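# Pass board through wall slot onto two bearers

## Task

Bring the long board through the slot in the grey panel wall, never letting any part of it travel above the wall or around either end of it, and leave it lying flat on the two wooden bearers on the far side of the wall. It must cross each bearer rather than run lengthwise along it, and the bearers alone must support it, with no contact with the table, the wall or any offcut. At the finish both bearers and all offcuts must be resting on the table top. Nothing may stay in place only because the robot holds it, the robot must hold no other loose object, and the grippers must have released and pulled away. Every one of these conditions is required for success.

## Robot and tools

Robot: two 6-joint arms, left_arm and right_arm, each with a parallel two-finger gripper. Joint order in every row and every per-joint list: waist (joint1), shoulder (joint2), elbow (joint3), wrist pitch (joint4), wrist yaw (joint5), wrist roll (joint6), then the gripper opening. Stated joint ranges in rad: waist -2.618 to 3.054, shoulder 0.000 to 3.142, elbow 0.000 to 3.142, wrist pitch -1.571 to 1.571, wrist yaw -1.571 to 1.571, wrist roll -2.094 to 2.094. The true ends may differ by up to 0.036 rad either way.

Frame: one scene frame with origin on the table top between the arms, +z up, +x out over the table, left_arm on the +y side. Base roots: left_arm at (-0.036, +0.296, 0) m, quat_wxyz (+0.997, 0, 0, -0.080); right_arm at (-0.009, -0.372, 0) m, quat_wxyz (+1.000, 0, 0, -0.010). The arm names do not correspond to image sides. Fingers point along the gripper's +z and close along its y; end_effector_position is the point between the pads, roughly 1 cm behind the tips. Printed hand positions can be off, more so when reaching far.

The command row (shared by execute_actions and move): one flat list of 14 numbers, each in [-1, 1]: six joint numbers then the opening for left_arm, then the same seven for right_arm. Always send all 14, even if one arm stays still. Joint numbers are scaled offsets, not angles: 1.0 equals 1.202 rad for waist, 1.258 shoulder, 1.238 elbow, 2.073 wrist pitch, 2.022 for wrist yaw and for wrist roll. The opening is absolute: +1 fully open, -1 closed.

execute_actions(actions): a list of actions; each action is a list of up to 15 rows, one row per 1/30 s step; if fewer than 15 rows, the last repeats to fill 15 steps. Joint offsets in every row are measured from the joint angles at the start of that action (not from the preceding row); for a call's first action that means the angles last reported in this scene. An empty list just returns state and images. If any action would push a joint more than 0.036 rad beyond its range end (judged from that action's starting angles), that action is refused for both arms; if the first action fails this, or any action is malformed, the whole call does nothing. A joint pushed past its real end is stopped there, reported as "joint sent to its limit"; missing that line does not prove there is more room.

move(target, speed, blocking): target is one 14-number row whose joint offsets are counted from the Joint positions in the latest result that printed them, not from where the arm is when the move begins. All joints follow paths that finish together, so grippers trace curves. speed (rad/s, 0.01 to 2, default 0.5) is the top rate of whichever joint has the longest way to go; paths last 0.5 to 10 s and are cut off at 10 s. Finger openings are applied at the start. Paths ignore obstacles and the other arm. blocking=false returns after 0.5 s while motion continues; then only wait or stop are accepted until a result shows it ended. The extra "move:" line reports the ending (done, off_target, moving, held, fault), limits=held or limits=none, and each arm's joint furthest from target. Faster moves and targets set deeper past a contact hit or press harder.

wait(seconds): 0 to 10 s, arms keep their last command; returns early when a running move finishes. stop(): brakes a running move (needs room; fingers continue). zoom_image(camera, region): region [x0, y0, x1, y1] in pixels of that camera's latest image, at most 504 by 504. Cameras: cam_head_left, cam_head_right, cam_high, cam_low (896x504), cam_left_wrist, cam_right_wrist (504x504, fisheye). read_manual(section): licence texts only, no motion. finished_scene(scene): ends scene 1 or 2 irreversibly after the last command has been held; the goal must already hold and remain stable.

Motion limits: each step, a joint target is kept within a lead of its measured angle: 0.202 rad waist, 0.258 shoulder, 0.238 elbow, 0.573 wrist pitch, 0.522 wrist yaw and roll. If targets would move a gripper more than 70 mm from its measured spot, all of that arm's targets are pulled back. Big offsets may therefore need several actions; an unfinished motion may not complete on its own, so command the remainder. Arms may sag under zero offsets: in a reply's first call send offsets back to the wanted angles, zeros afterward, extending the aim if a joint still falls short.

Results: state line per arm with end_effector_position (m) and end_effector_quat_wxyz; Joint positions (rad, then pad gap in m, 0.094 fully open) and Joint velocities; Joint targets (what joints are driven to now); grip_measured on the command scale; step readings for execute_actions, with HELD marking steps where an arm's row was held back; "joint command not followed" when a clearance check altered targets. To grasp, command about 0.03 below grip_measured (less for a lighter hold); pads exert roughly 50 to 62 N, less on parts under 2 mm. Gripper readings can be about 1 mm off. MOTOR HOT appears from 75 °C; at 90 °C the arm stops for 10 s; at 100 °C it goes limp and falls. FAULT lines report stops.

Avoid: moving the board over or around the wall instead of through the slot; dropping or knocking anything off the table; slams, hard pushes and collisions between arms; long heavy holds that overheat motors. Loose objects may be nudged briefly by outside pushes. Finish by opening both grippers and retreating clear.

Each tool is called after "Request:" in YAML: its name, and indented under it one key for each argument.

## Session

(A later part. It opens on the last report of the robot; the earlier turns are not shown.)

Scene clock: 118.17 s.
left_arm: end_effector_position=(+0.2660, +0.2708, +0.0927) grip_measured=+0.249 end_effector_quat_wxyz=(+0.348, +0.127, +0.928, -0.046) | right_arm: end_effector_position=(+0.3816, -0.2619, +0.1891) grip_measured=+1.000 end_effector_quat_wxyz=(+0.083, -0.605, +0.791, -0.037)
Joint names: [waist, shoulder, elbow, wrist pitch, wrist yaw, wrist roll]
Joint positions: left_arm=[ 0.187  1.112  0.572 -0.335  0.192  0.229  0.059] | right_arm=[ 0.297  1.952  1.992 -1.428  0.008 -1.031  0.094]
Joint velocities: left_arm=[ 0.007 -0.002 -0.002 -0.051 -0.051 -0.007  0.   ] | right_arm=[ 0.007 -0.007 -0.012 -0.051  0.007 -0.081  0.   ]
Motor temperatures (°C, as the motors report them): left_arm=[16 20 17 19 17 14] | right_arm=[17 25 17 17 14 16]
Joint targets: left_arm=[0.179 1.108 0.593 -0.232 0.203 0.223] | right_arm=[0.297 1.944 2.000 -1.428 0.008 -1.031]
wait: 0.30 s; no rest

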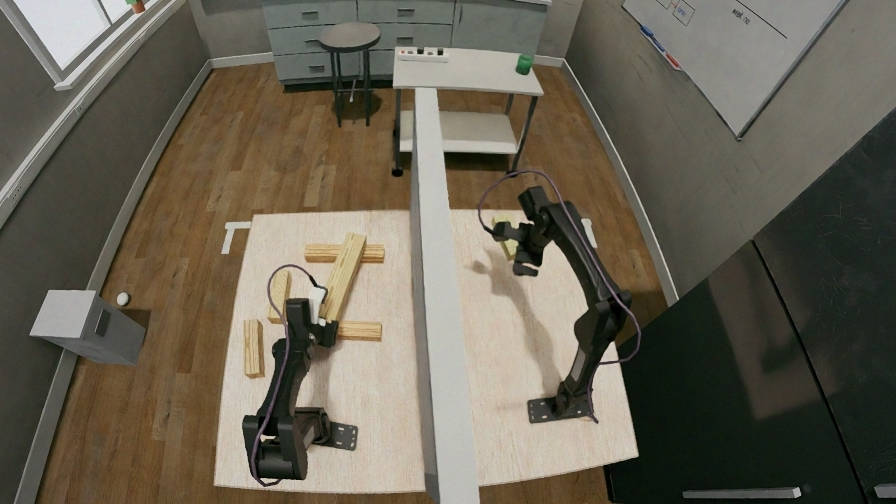

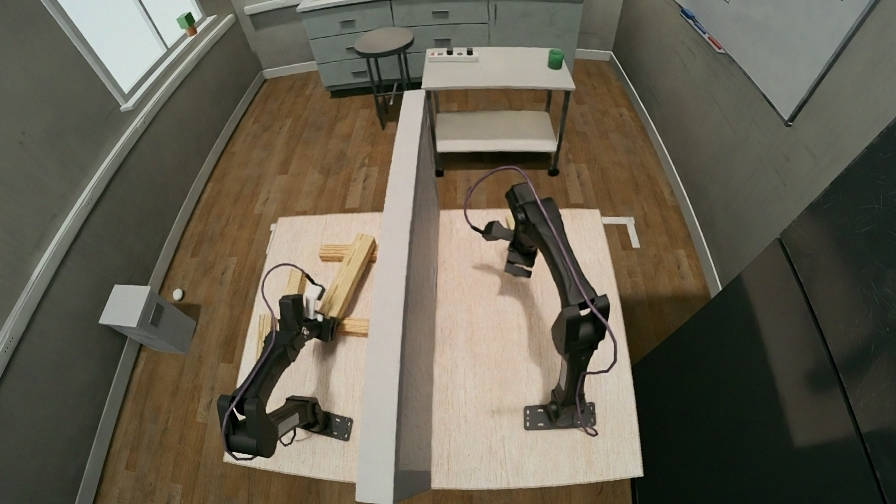

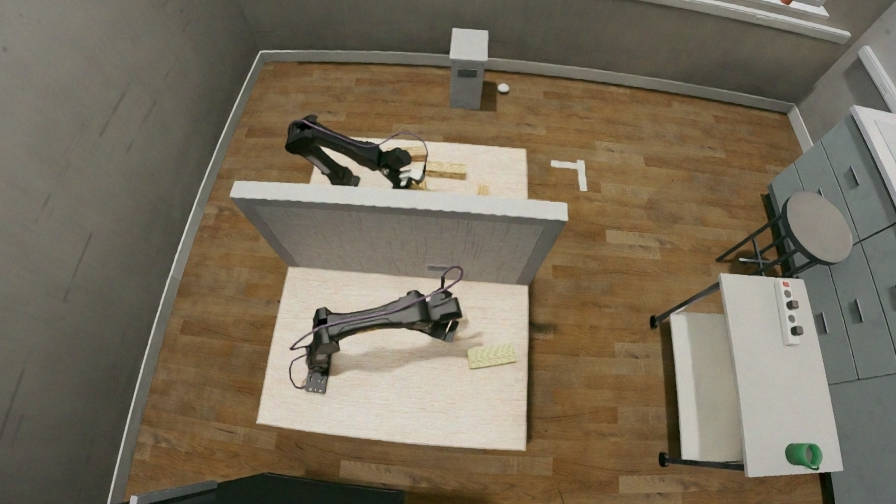

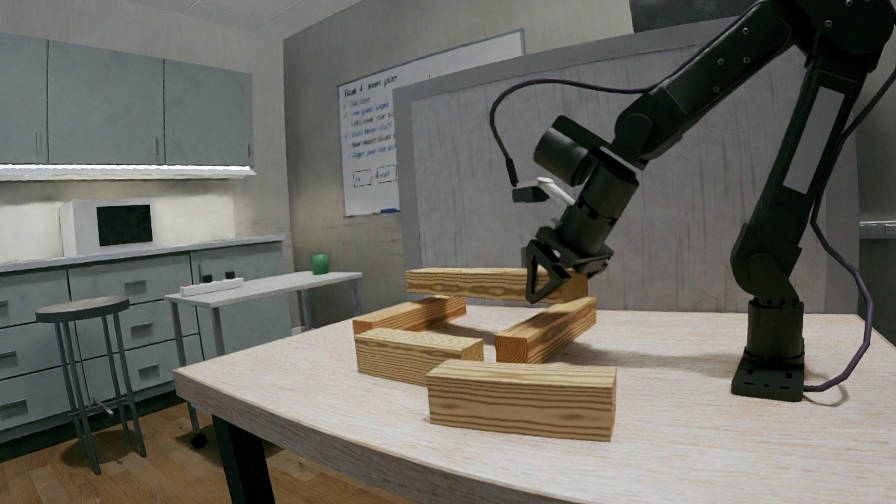

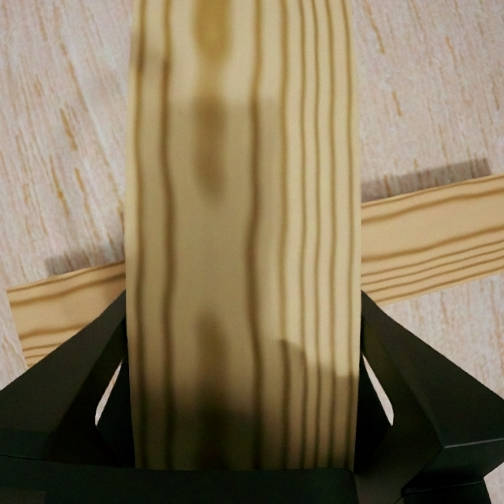

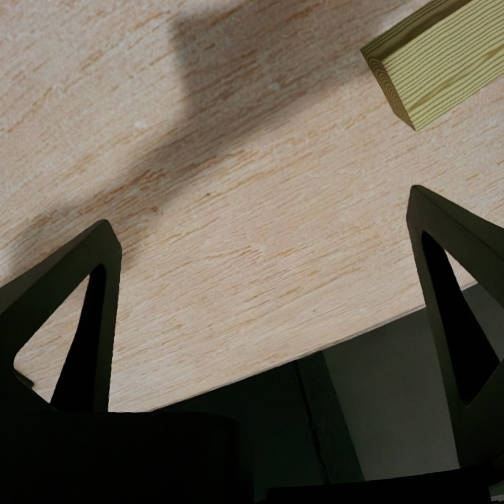

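Request:
execute_actions:
  actions:
    - [[-0.0163,0.0027,0.0264,0.0558,-0.0013,-0.0121,0.0,0,-0.0064,0.0065,0,0,0,1],[-0.0266,0.0160,0.0369,0.0678,-0.0174,-0.0318,0.0,0,-0.0064,0.0065,0,0,0,1],[-0.0399,0.0327,0.0464,0.0813,-0.0361,-0.0541,0.0,0,-0.0064,0.0065,0,0,0,1],[-0.0556,0.0518,0.0539,0.0956,-0.0561,-0.0775,0.0,0,-0.0064,0.0065,0,0,0,1],[-0.0726,0.0707,0.0569,0.1097,-0.0766,-0.1008,0.0,0,-0.0064,0.0065,0,0,0,1],[-0.0900,0.0894,0.0599,0.1230,-0.0961,-0.1226,0.0,0,-0.0064,0.0065,0,0,0,1],[-0.1068,0.1072,0.0630,0.1346,-0.1137,-0.1415,0.0,0,-0.0064,0.0065,0,0,0,1],[-0.1220,0.1222,0.0658,0.1439,-0.1283,-0.1566,0.0,0,-0.0064,0.0065,0,0,0,1],[-0.1347,0.1355,0.0683,0.1503,-0.1389,-0.1669,0.0,0,-0.0064,0.0065,0,0,0,1],[-0.1442,0.1448,0.0702,0.1534,-0.1451,-0.1719,0.0,0,-0.0064,0.0065,0,0,0,1],[-0.1499,0.1525,0.0714,0.1530,-0.1464,-0.1711,0.0,0,-0.0064,0.0065,0,0,0,1],[-0.1515,0.1548,0.0720,0.1493,-0.1428,-0.1648,0.0,0,-0.0064,0.0065,0,0,0,1],[-0.1489,0.1531,0.0710,0.1424,-0.1345,-0.1532,0.0,0,-0.0064,0.0065,0,0,0,1],[-0.1519,0.1497,0.0649,0.1373,-0.1282,-0.1447,0.0,0,-0.0064,0.0065,0,0,0,1],[-0.1519,0.1497,0.0649,0.1373,-0.1282,-0.1447,0.0,0,-0.0064,0.0065,0,0,0,1]]

Request:
wait:
  seconds: 0.3

Scene clock: 121.00 s.
left_arm: end_effector_position=(+0.3024, +0.2536, +0.0741) grip_measured=+0.249 end_effector_quat_wxyz=(+0.351, +0.038, +0.936, -0.016) | right_arm: end_effector_position=(+0.3816, -0.2619, +0.1891) grip_measured=+1.000 end_effector_quat_wxyz=(+0.083, -0.605, +0.791, -0.037)
Joint names: [waist, shoulder, elbow, wrist pitch, wrist yaw, wrist roll]
Joint positions: left_arm=[ 0.012  1.311  0.609 -0.153 -0.041 -0.052  0.059] | right_arm=[ 0.297  1.952  1.992 -1.428  0.008 -1.031  0.094]
Joint velocities: left_arm=[-0.032  0.007 -0.007  0.022 -0.066 -0.095 -0.   ] | right_arm=[ 0.002  0.012  0.002 -0.11   0.007 -0.022  0.   ]
Motor temperatures (°C, as the motors report them): left_arm=[16 20 18 19 16 14] | right_arm=[17 25 17 17 14 16]
Joint targets: left_arm=[0.004 1.301 0.653 -0.051 -0.067 -0.063] | right_arm=[0.297 1.944 2.000 -1.428 0.008 -1.031]
Step readings (joint positions):
0: left_arm=[0.187 1.112 0.572 -0.335 0.191 0.228] | right_arm=[0.297 1.952 1.992 -1.428 0.008 -1.031]
1: left_arm=[0.185 1.112 0.572 -0.335 0.189 0.226] | right_arm=[0.297 1.952 1.992 -1.428 0.008 -1.031]
2: left_arm=[0.179 1.115 0.572 -0.331 0.181 0.217] | right_arm=[0.297 1.952 1.992 -1.428 0.008 -1.031]
4: left_arm=[0.155 1.139 0.575 -0.308 0.151 0.178] | right_arm=[0.297 1.952 1.992 -1.428 0.008 -1.031]
8: left_arm=[0.080 1.235 0.594 -0.231 0.049 0.054] | right_arm=[0.297 1.952 1.992 -1.428 0.008 -1.031]
15: Joint positions above

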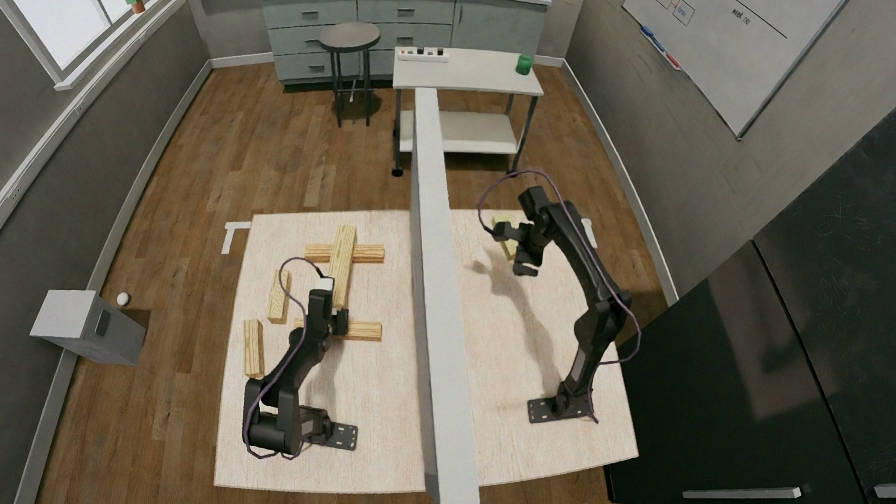

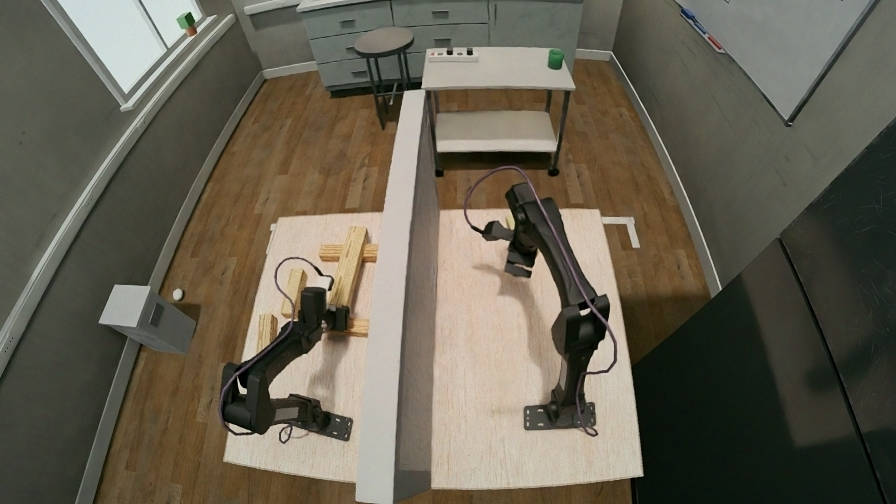

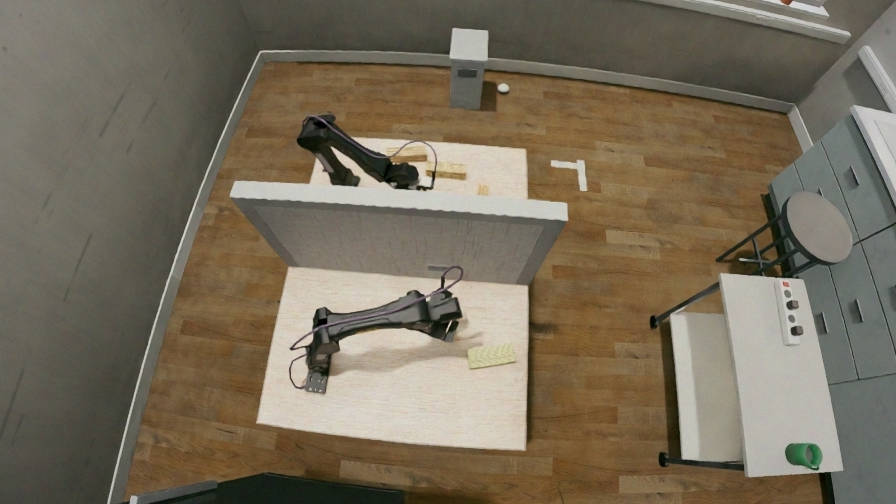

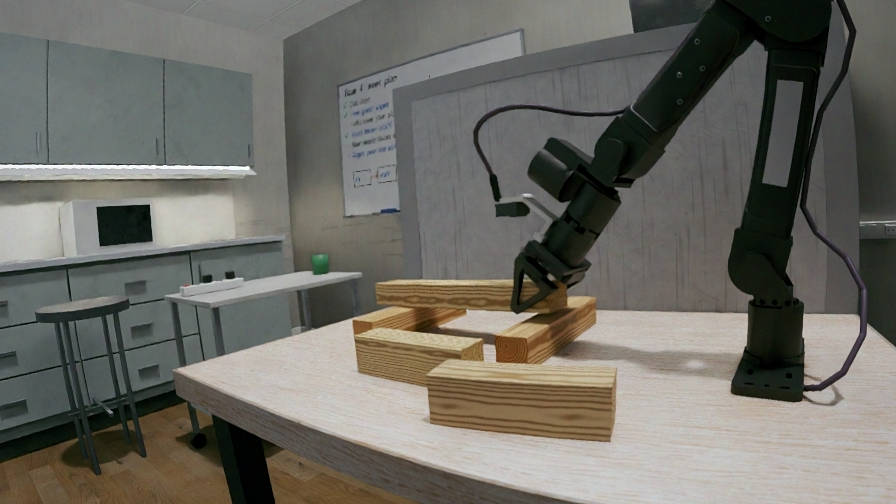

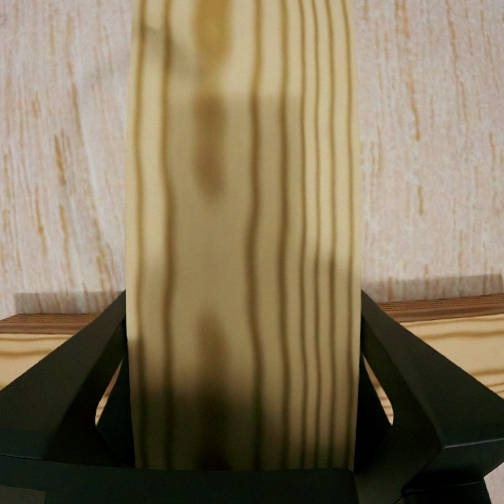

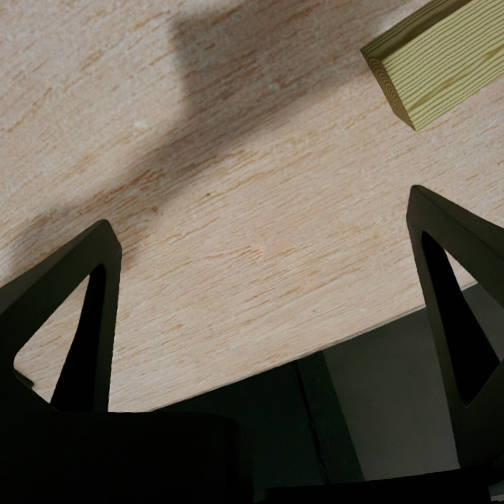

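Scene clock: 121.30 s.
left_arm: end_effector_position=(+0.3026, +0.2550, +0.0742) grip_measured=+0.249 end_effector_quat_wxyz=(+0.351, +0.034, +0.936, -0.013) | right_arm: end_effector_position=(+0.3816, -0.2619, +0.1891) grip_measured=+1.000 end_effector_quat_wxyz=(+0.083, -0.605, +0.791, -0.037)
Joint names: [waist, shoulder, elbow, wrist pitch, wrist yaw, wrist roll]
Joint positions: left_arm=[ 0.012  1.311  0.609 -0.152 -0.049 -0.057  0.059] | right_arm=[ 0.297  1.952  1.992 -1.428  0.008 -1.031  0.094]
Joint velocities: left_arm=[ 0.007 -0.002  0.002 -0.066 -0.051  0.022 -0.   ] | right_arm=[-0.007 -0.007  0.007 -0.066 -0.066  0.007  0.   ]
Motor temperatures (°C, as the motors report them): left_arm=[16 20 18 19 16 14] | right_arm=[17 25 17 17 14 16]
Joint targets: left_arm=[0.004 1.301 0.653 -0.051 -0.067 -0.063] | right_arm=[0.297 1.944 2.000 -1.428 0.008 -1.031]
wait: 0.30 s; no rest

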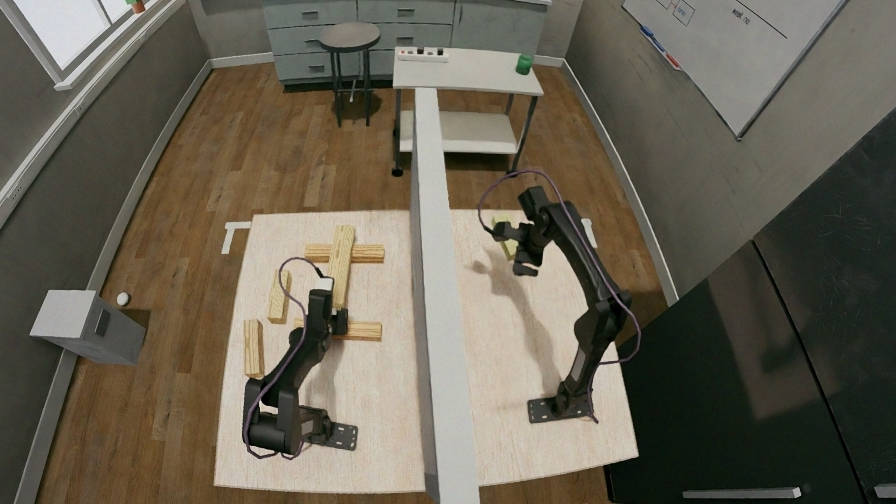

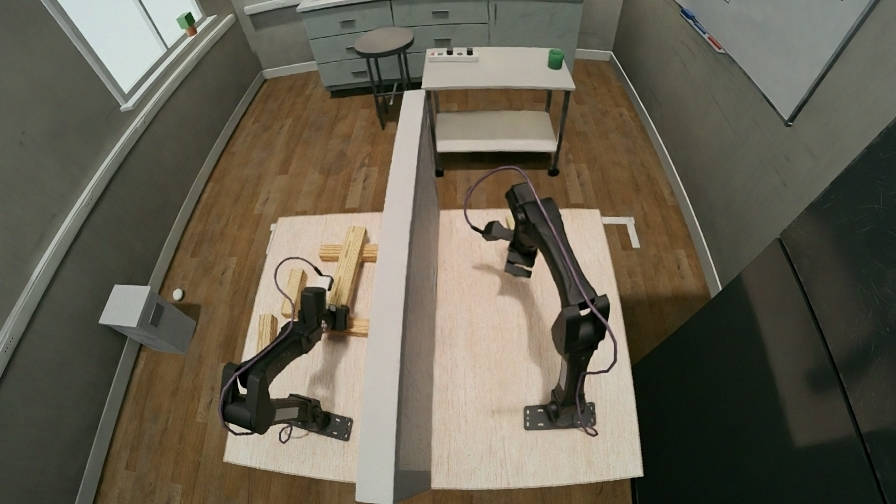

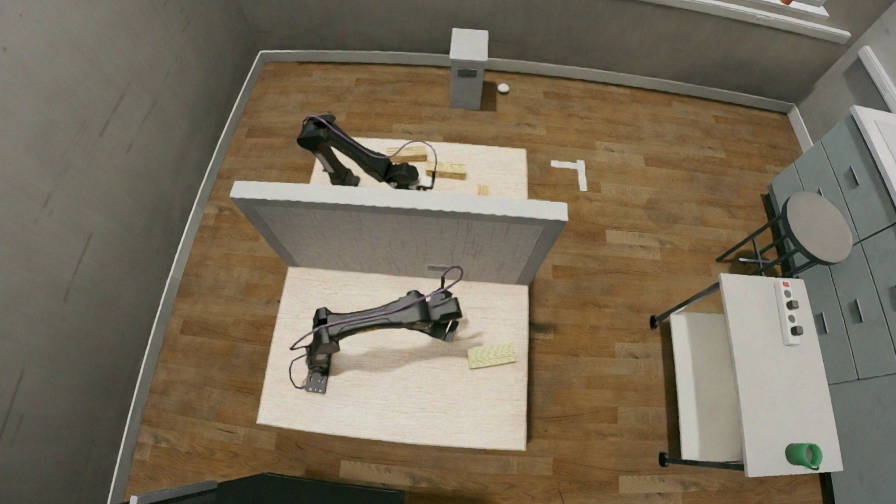

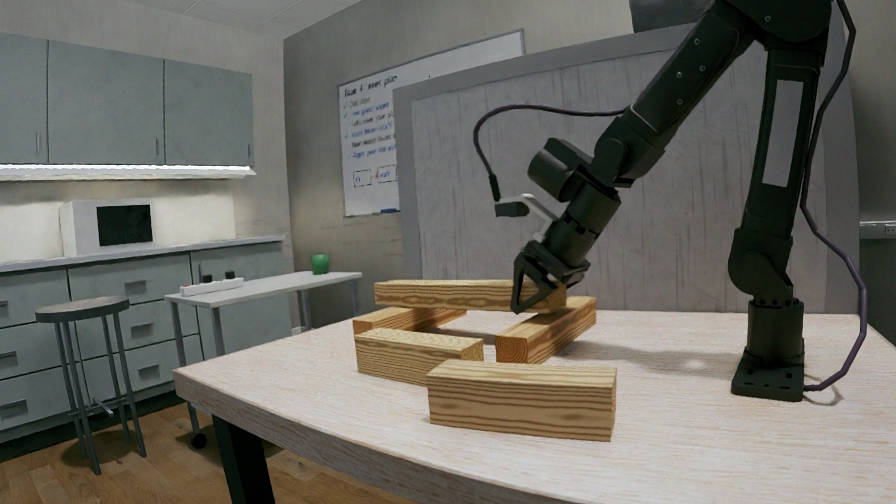

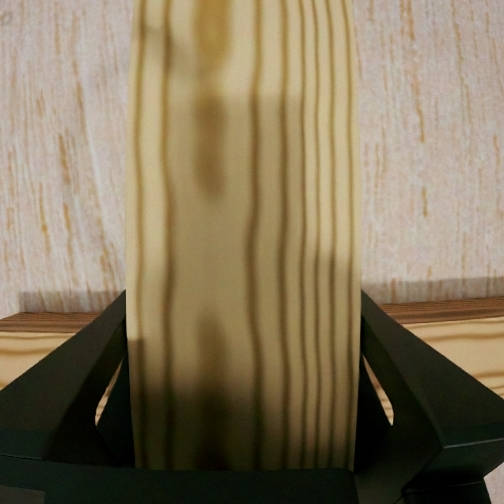

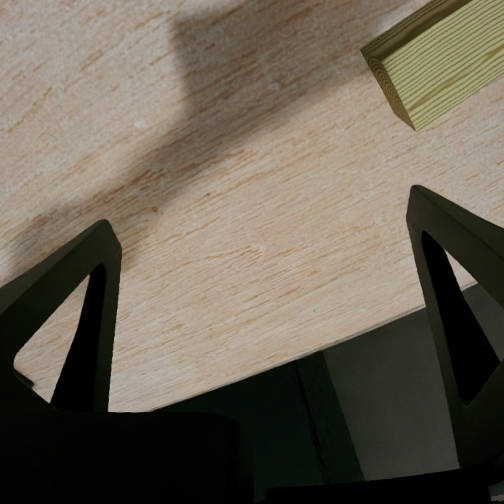

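Request:
zoom_image:
  camera: "cam_low"
  region: [470, 240, 610, 370]

Request:
zoom_image:
  camera: "cam_head_left"
  region: [270, 215, 410, 355]

Region (470, 240, 610, 370) of cam_low's 896x504 image, scaled by 3.600, with more detail than that image has; it fills the top 468 rows of this view, and the rest is white.

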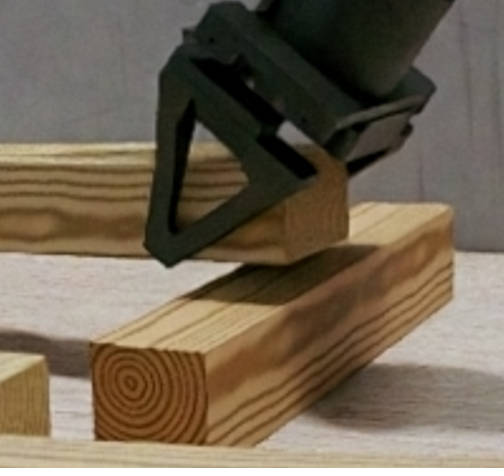

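Region (270, 215, 410, 355) of cam_head_left's 896x504 image, scaled by 3.600, with more detail than that image has.

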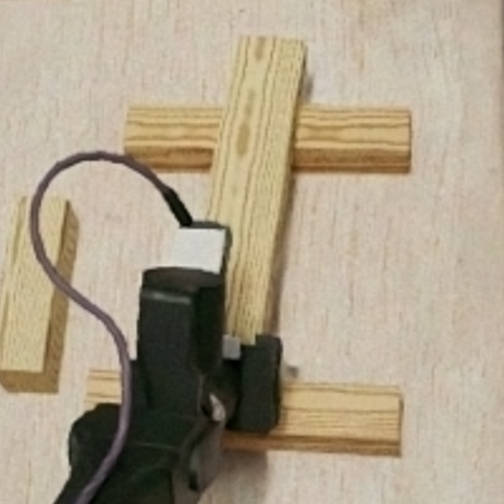

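Request:
execute_actions:
  actions:
    - [[-0.0060,-0.0057,0.0265,0.0518,-0.0080,-0.0025,0.0,0,-0.0064,0.0065,0,0,0,1],[-0.0060,-0.0024,0.0158,0.0571,-0.0080,-0.0025,0.0,0,-0.0064,0.0065,0,0,0,1],[-0.0060,0.0006,0.0056,0.0626,-0.0080,-0.0025,0.0,0,-0.0064,0.0065,0,0,0,1],[-0.0060,0.0033,-0.0021,0.0683,-0.0080,-0.0025,0.0,0,-0.0064,0.0065,0,0,0,1],[-0.0060,0.0063,-0.0071,0.0740,-0.0080,-0.0025,0.0,0,-0.0064,0.0065,0,0,0,1],[-0.0060,0.0092,-0.0124,0.0794,-0.0080,-0.0025,0.0,0,-0.0064,0.0065,0,0,0,1],[-0.0060,0.0122,-0.0174,0.0840,-0.0080,-0.0025,0.0,0,-0.0064,0.0065,0,0,0,1],[-0.0060,0.0149,-0.0222,0.0877,-0.0080,-0.0025,0.0,0,-0.0064,0.0065,0,0,0,1],[-0.0060,0.0171,-0.0263,0.0902,-0.0080,-0.0025,0.0,0,-0.0064,0.0065,0,0,0,1],[-0.0060,0.0188,-0.0296,0.0914,-0.0080,-0.0025,0.0,0,-0.0064,0.0065,0,0,0,1],[-0.0060,0.0198,-0.0309,0.0907,-0.0080,-0.0025,0.0,0,-0.0064,0.0065,0,0,0,1],[-0.0060,0.0202,-0.0310,0.0887,-0.0080,-0.0025,0.0,0,-0.0064,0.0065,0,0,0,1],[-0.0060,0.0190,-0.0299,0.0859,-0.0080,-0.0025,0.0,0,-0.0064,0.0065,0,0,0,1],[-0.0060,0.0169,-0.0268,0.0836,-0.0080,-0.0025,0.0,0,-0.0064,0.0065,0,0,0,1],[-0.0060,0.0169,-0.0268,0.0836,-0.0080,-0.0025,0.0,0,-0.0064,0.0065,0,0,0,1]]

Request:
wait:
  seconds: 0.3

Scene clock: 124.13 s.
left_arm: end_effector_position=(+0.3063, +0.2547, +0.0674) grip_measured=+0.249 end_effector_quat_wxyz=(+0.363, +0.033, +0.931, -0.014) | right_arm: end_effector_position=(+0.3816, -0.2619, +0.1891) grip_measured=+1.000 end_effector_quat_wxyz=(+0.083, -0.605, +0.791, -0.037)
Joint names: [waist, shoulder, elbow, wrist pitch, wrist yaw, wrist roll]
Joint positions: left_arm=[ 0.012  1.332  0.575 -0.071 -0.051 -0.059  0.059] | right_arm=[ 0.297  1.952  1.992 -1.428  0.008 -1.031  0.094]
Joint velocities: left_arm=[-0.017 -0.017 -0.007  0.022  0.022 -0.066  0.   ] | right_arm=[-0.012  0.002  0.022  0.037 -0.022  0.022  0.   ]
Motor temperatures (°C, as the motors report them): left_arm=[16 19 18 20 16 14] | right_arm=[17 25 17 17 14 16]
Joint targets: left_arm=[0.004 1.332 0.576 0.021 -0.065 -0.062] | right_arm=[0.297 1.944 2.000 -1.428 0.008 -1.031]
Step readings (joint positions):
0: left_arm=[0.012 1.311 0.609 -0.152 -0.050 -0.057] | right_arm=[0.297 1.952 1.992 -1.428 0.008 -1.031]
1: left_arm=[0.012 1.311 0.609 -0.152 -0.050 -0.057] | right_arm=[0.297 1.952 1.992 -1.428 0.008 -1.031]
2: left_arm=[0.012 1.311 0.609 -0.152 -0.050 -0.057] | right_arm=[0.297 1.952 1.992 -1.428 0.008 -1.031]
4: left_arm=[0.012 1.311 0.609 -0.148 -0.050 -0.057] | right_arm=[0.297 1.952 1.992 -1.428 0.008 -1.031]
8: left_arm=[0.012 1.322 0.593 -0.106 -0.050 -0.057] | right_arm=[0.297 1.952 1.992 -1.428 0.008 -1.031]
15: Joint positions above

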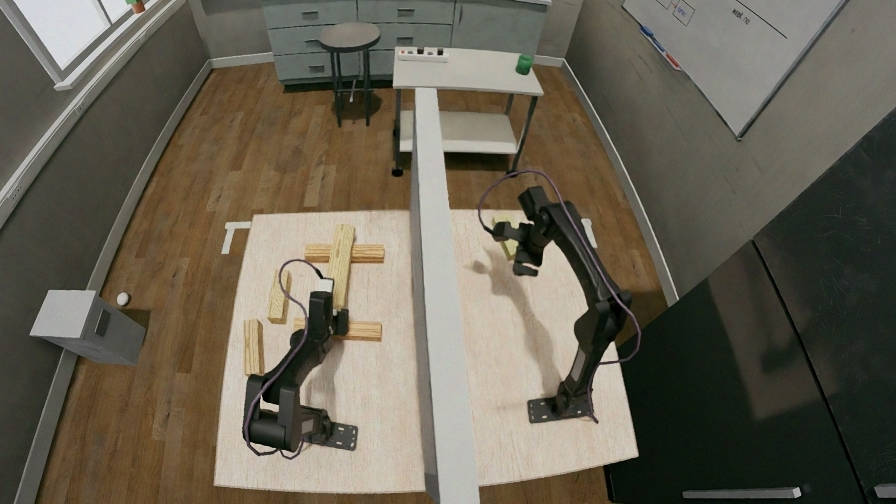

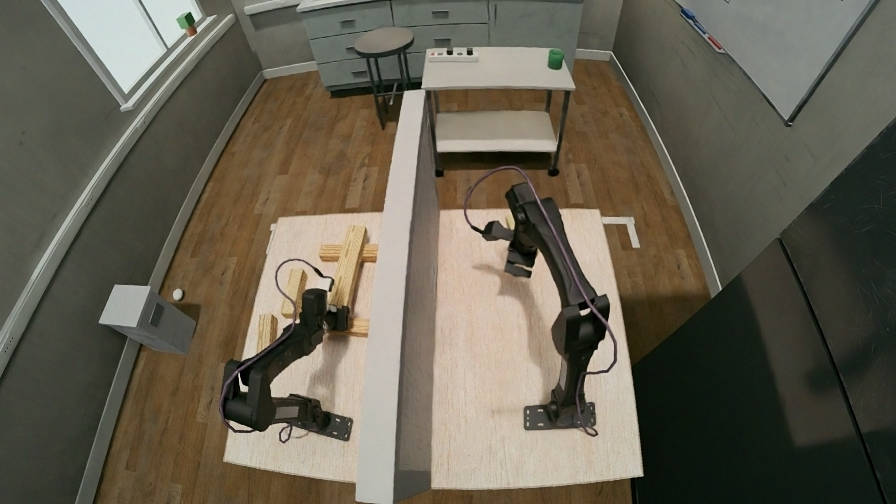

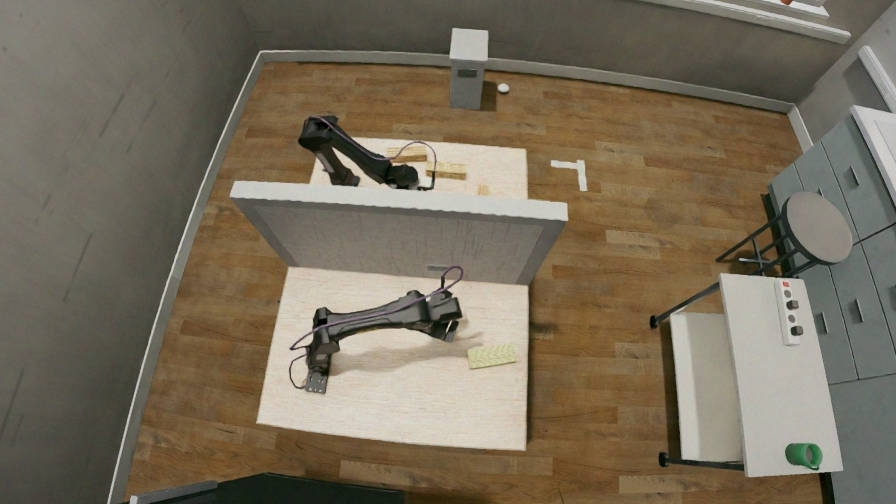

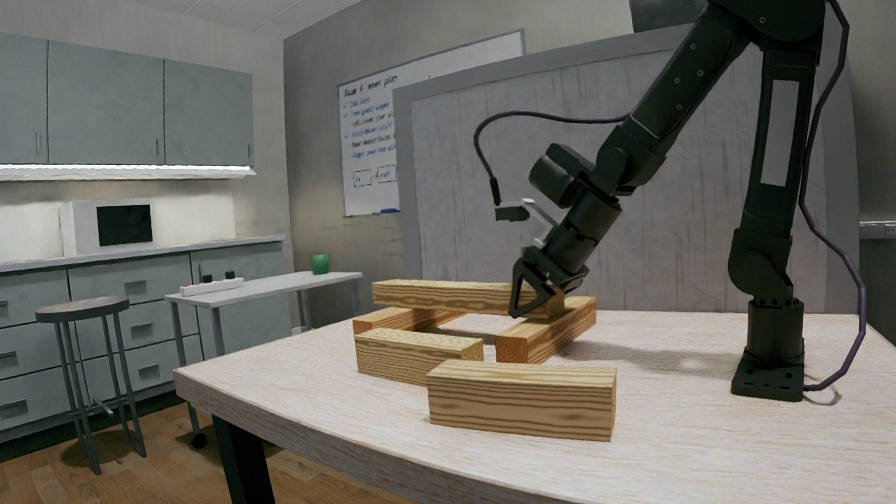

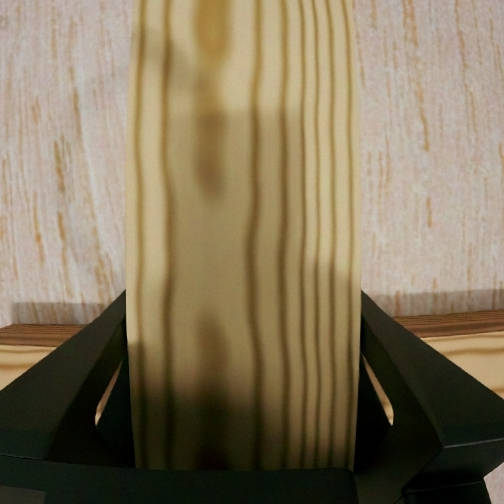

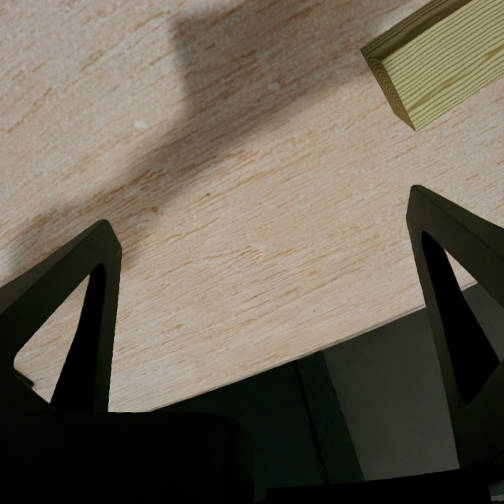

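Scene clock: 124.43 s.
left_arm: end_effector_position=(+0.3063, +0.2547, +0.0674) grip_measured=+0.249 end_effector_quat_wxyz=(+0.363, +0.033, +0.931, -0.014) | right_arm: end_effector_position=(+0.3816, -0.2619, +0.1891) grip_measured=+1.000 end_effector_quat_wxyz=(+0.083, -0.605, +0.791, -0.037)
Joint names: [waist, shoulder, elbow, wrist pitch, wrist yaw, wrist roll]
Joint positions: left_arm=[ 0.012  1.332  0.575 -0.071 -0.051 -0.059  0.059] | right_arm=[ 0.297  1.952  1.992 -1.428  0.008 -1.031  0.094]
Joint velocities: left_arm=[ 0.007 -0.012 -0.007 -0.037 -0.066 -0.066  0.   ] | right_arm=[-0.032 -0.007 -0.042  0.022 -0.022 -0.081  0.   ]
Motor temperatures (°C, as the motors report them): left_arm=[16 19 18 20 16 14] | right_arm=[17 25 17 17 14 16]
Joint targets: left_arm=[0.004 1.332 0.576 0.021 -0.065 -0.062] | right_arm=[0.297 1.944 2.000 -1.428 0.008 -1.031]
wait: 0.30 s; at rest by 0.17 s

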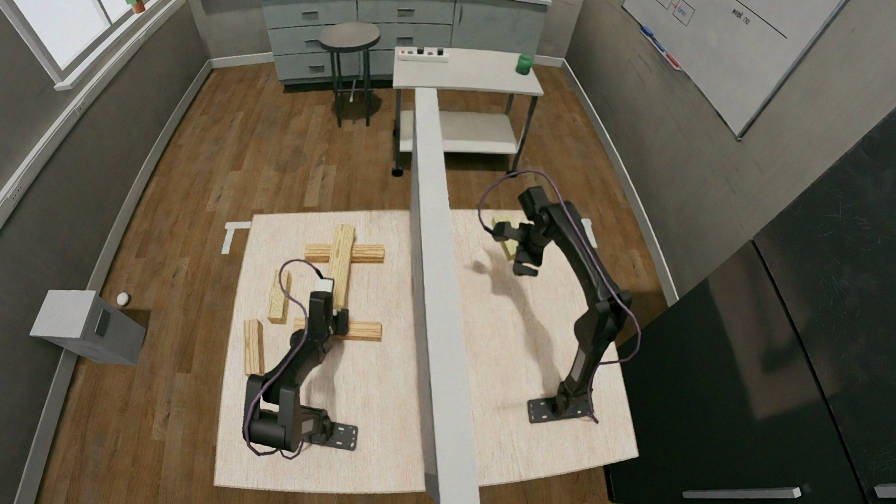

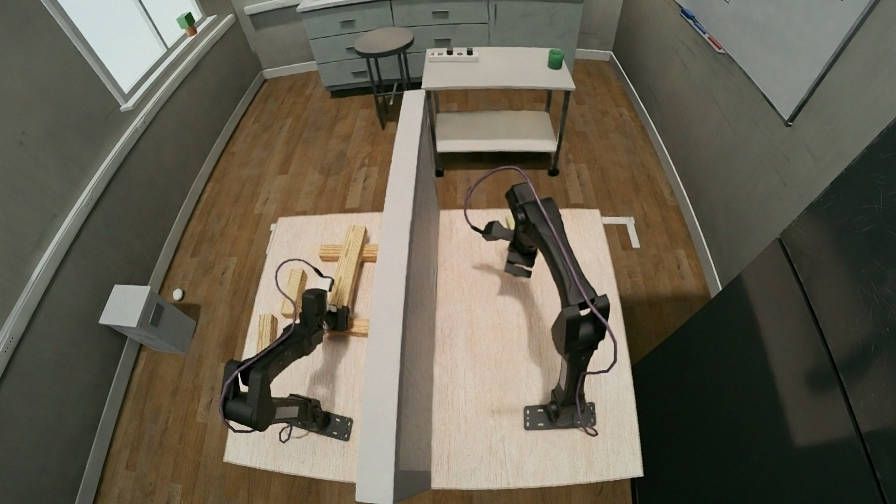

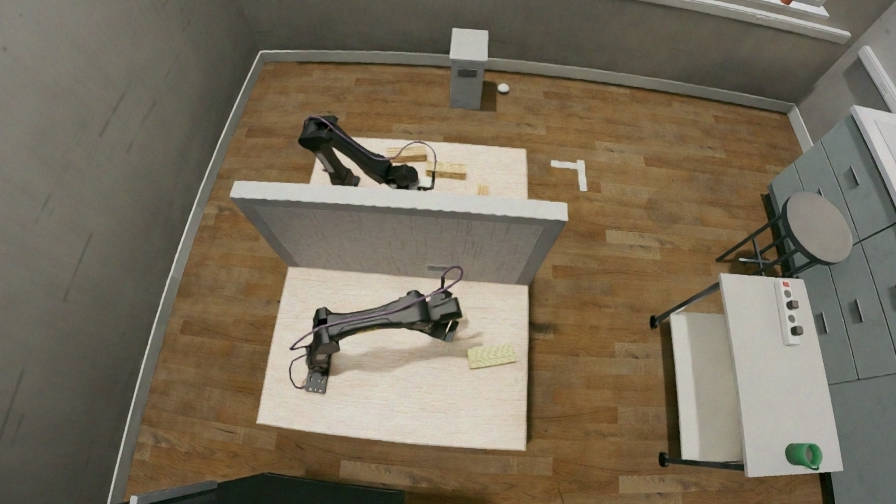

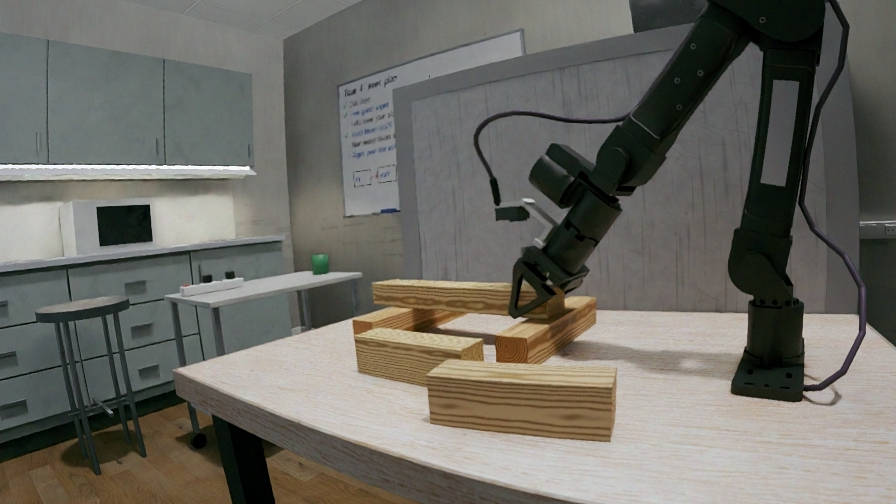

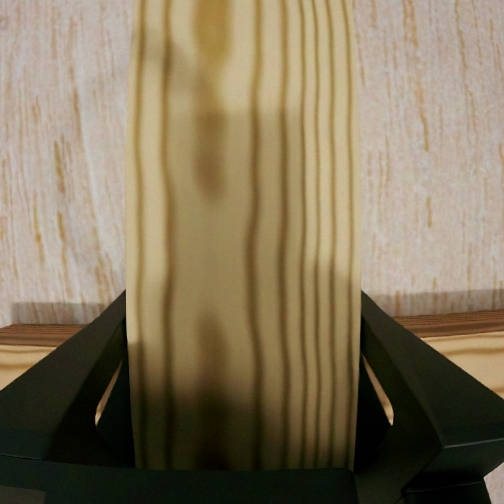

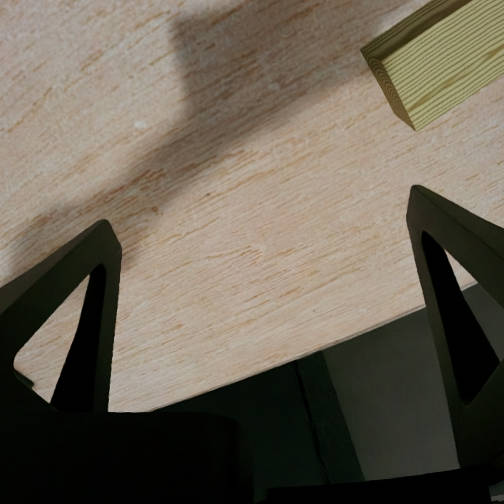

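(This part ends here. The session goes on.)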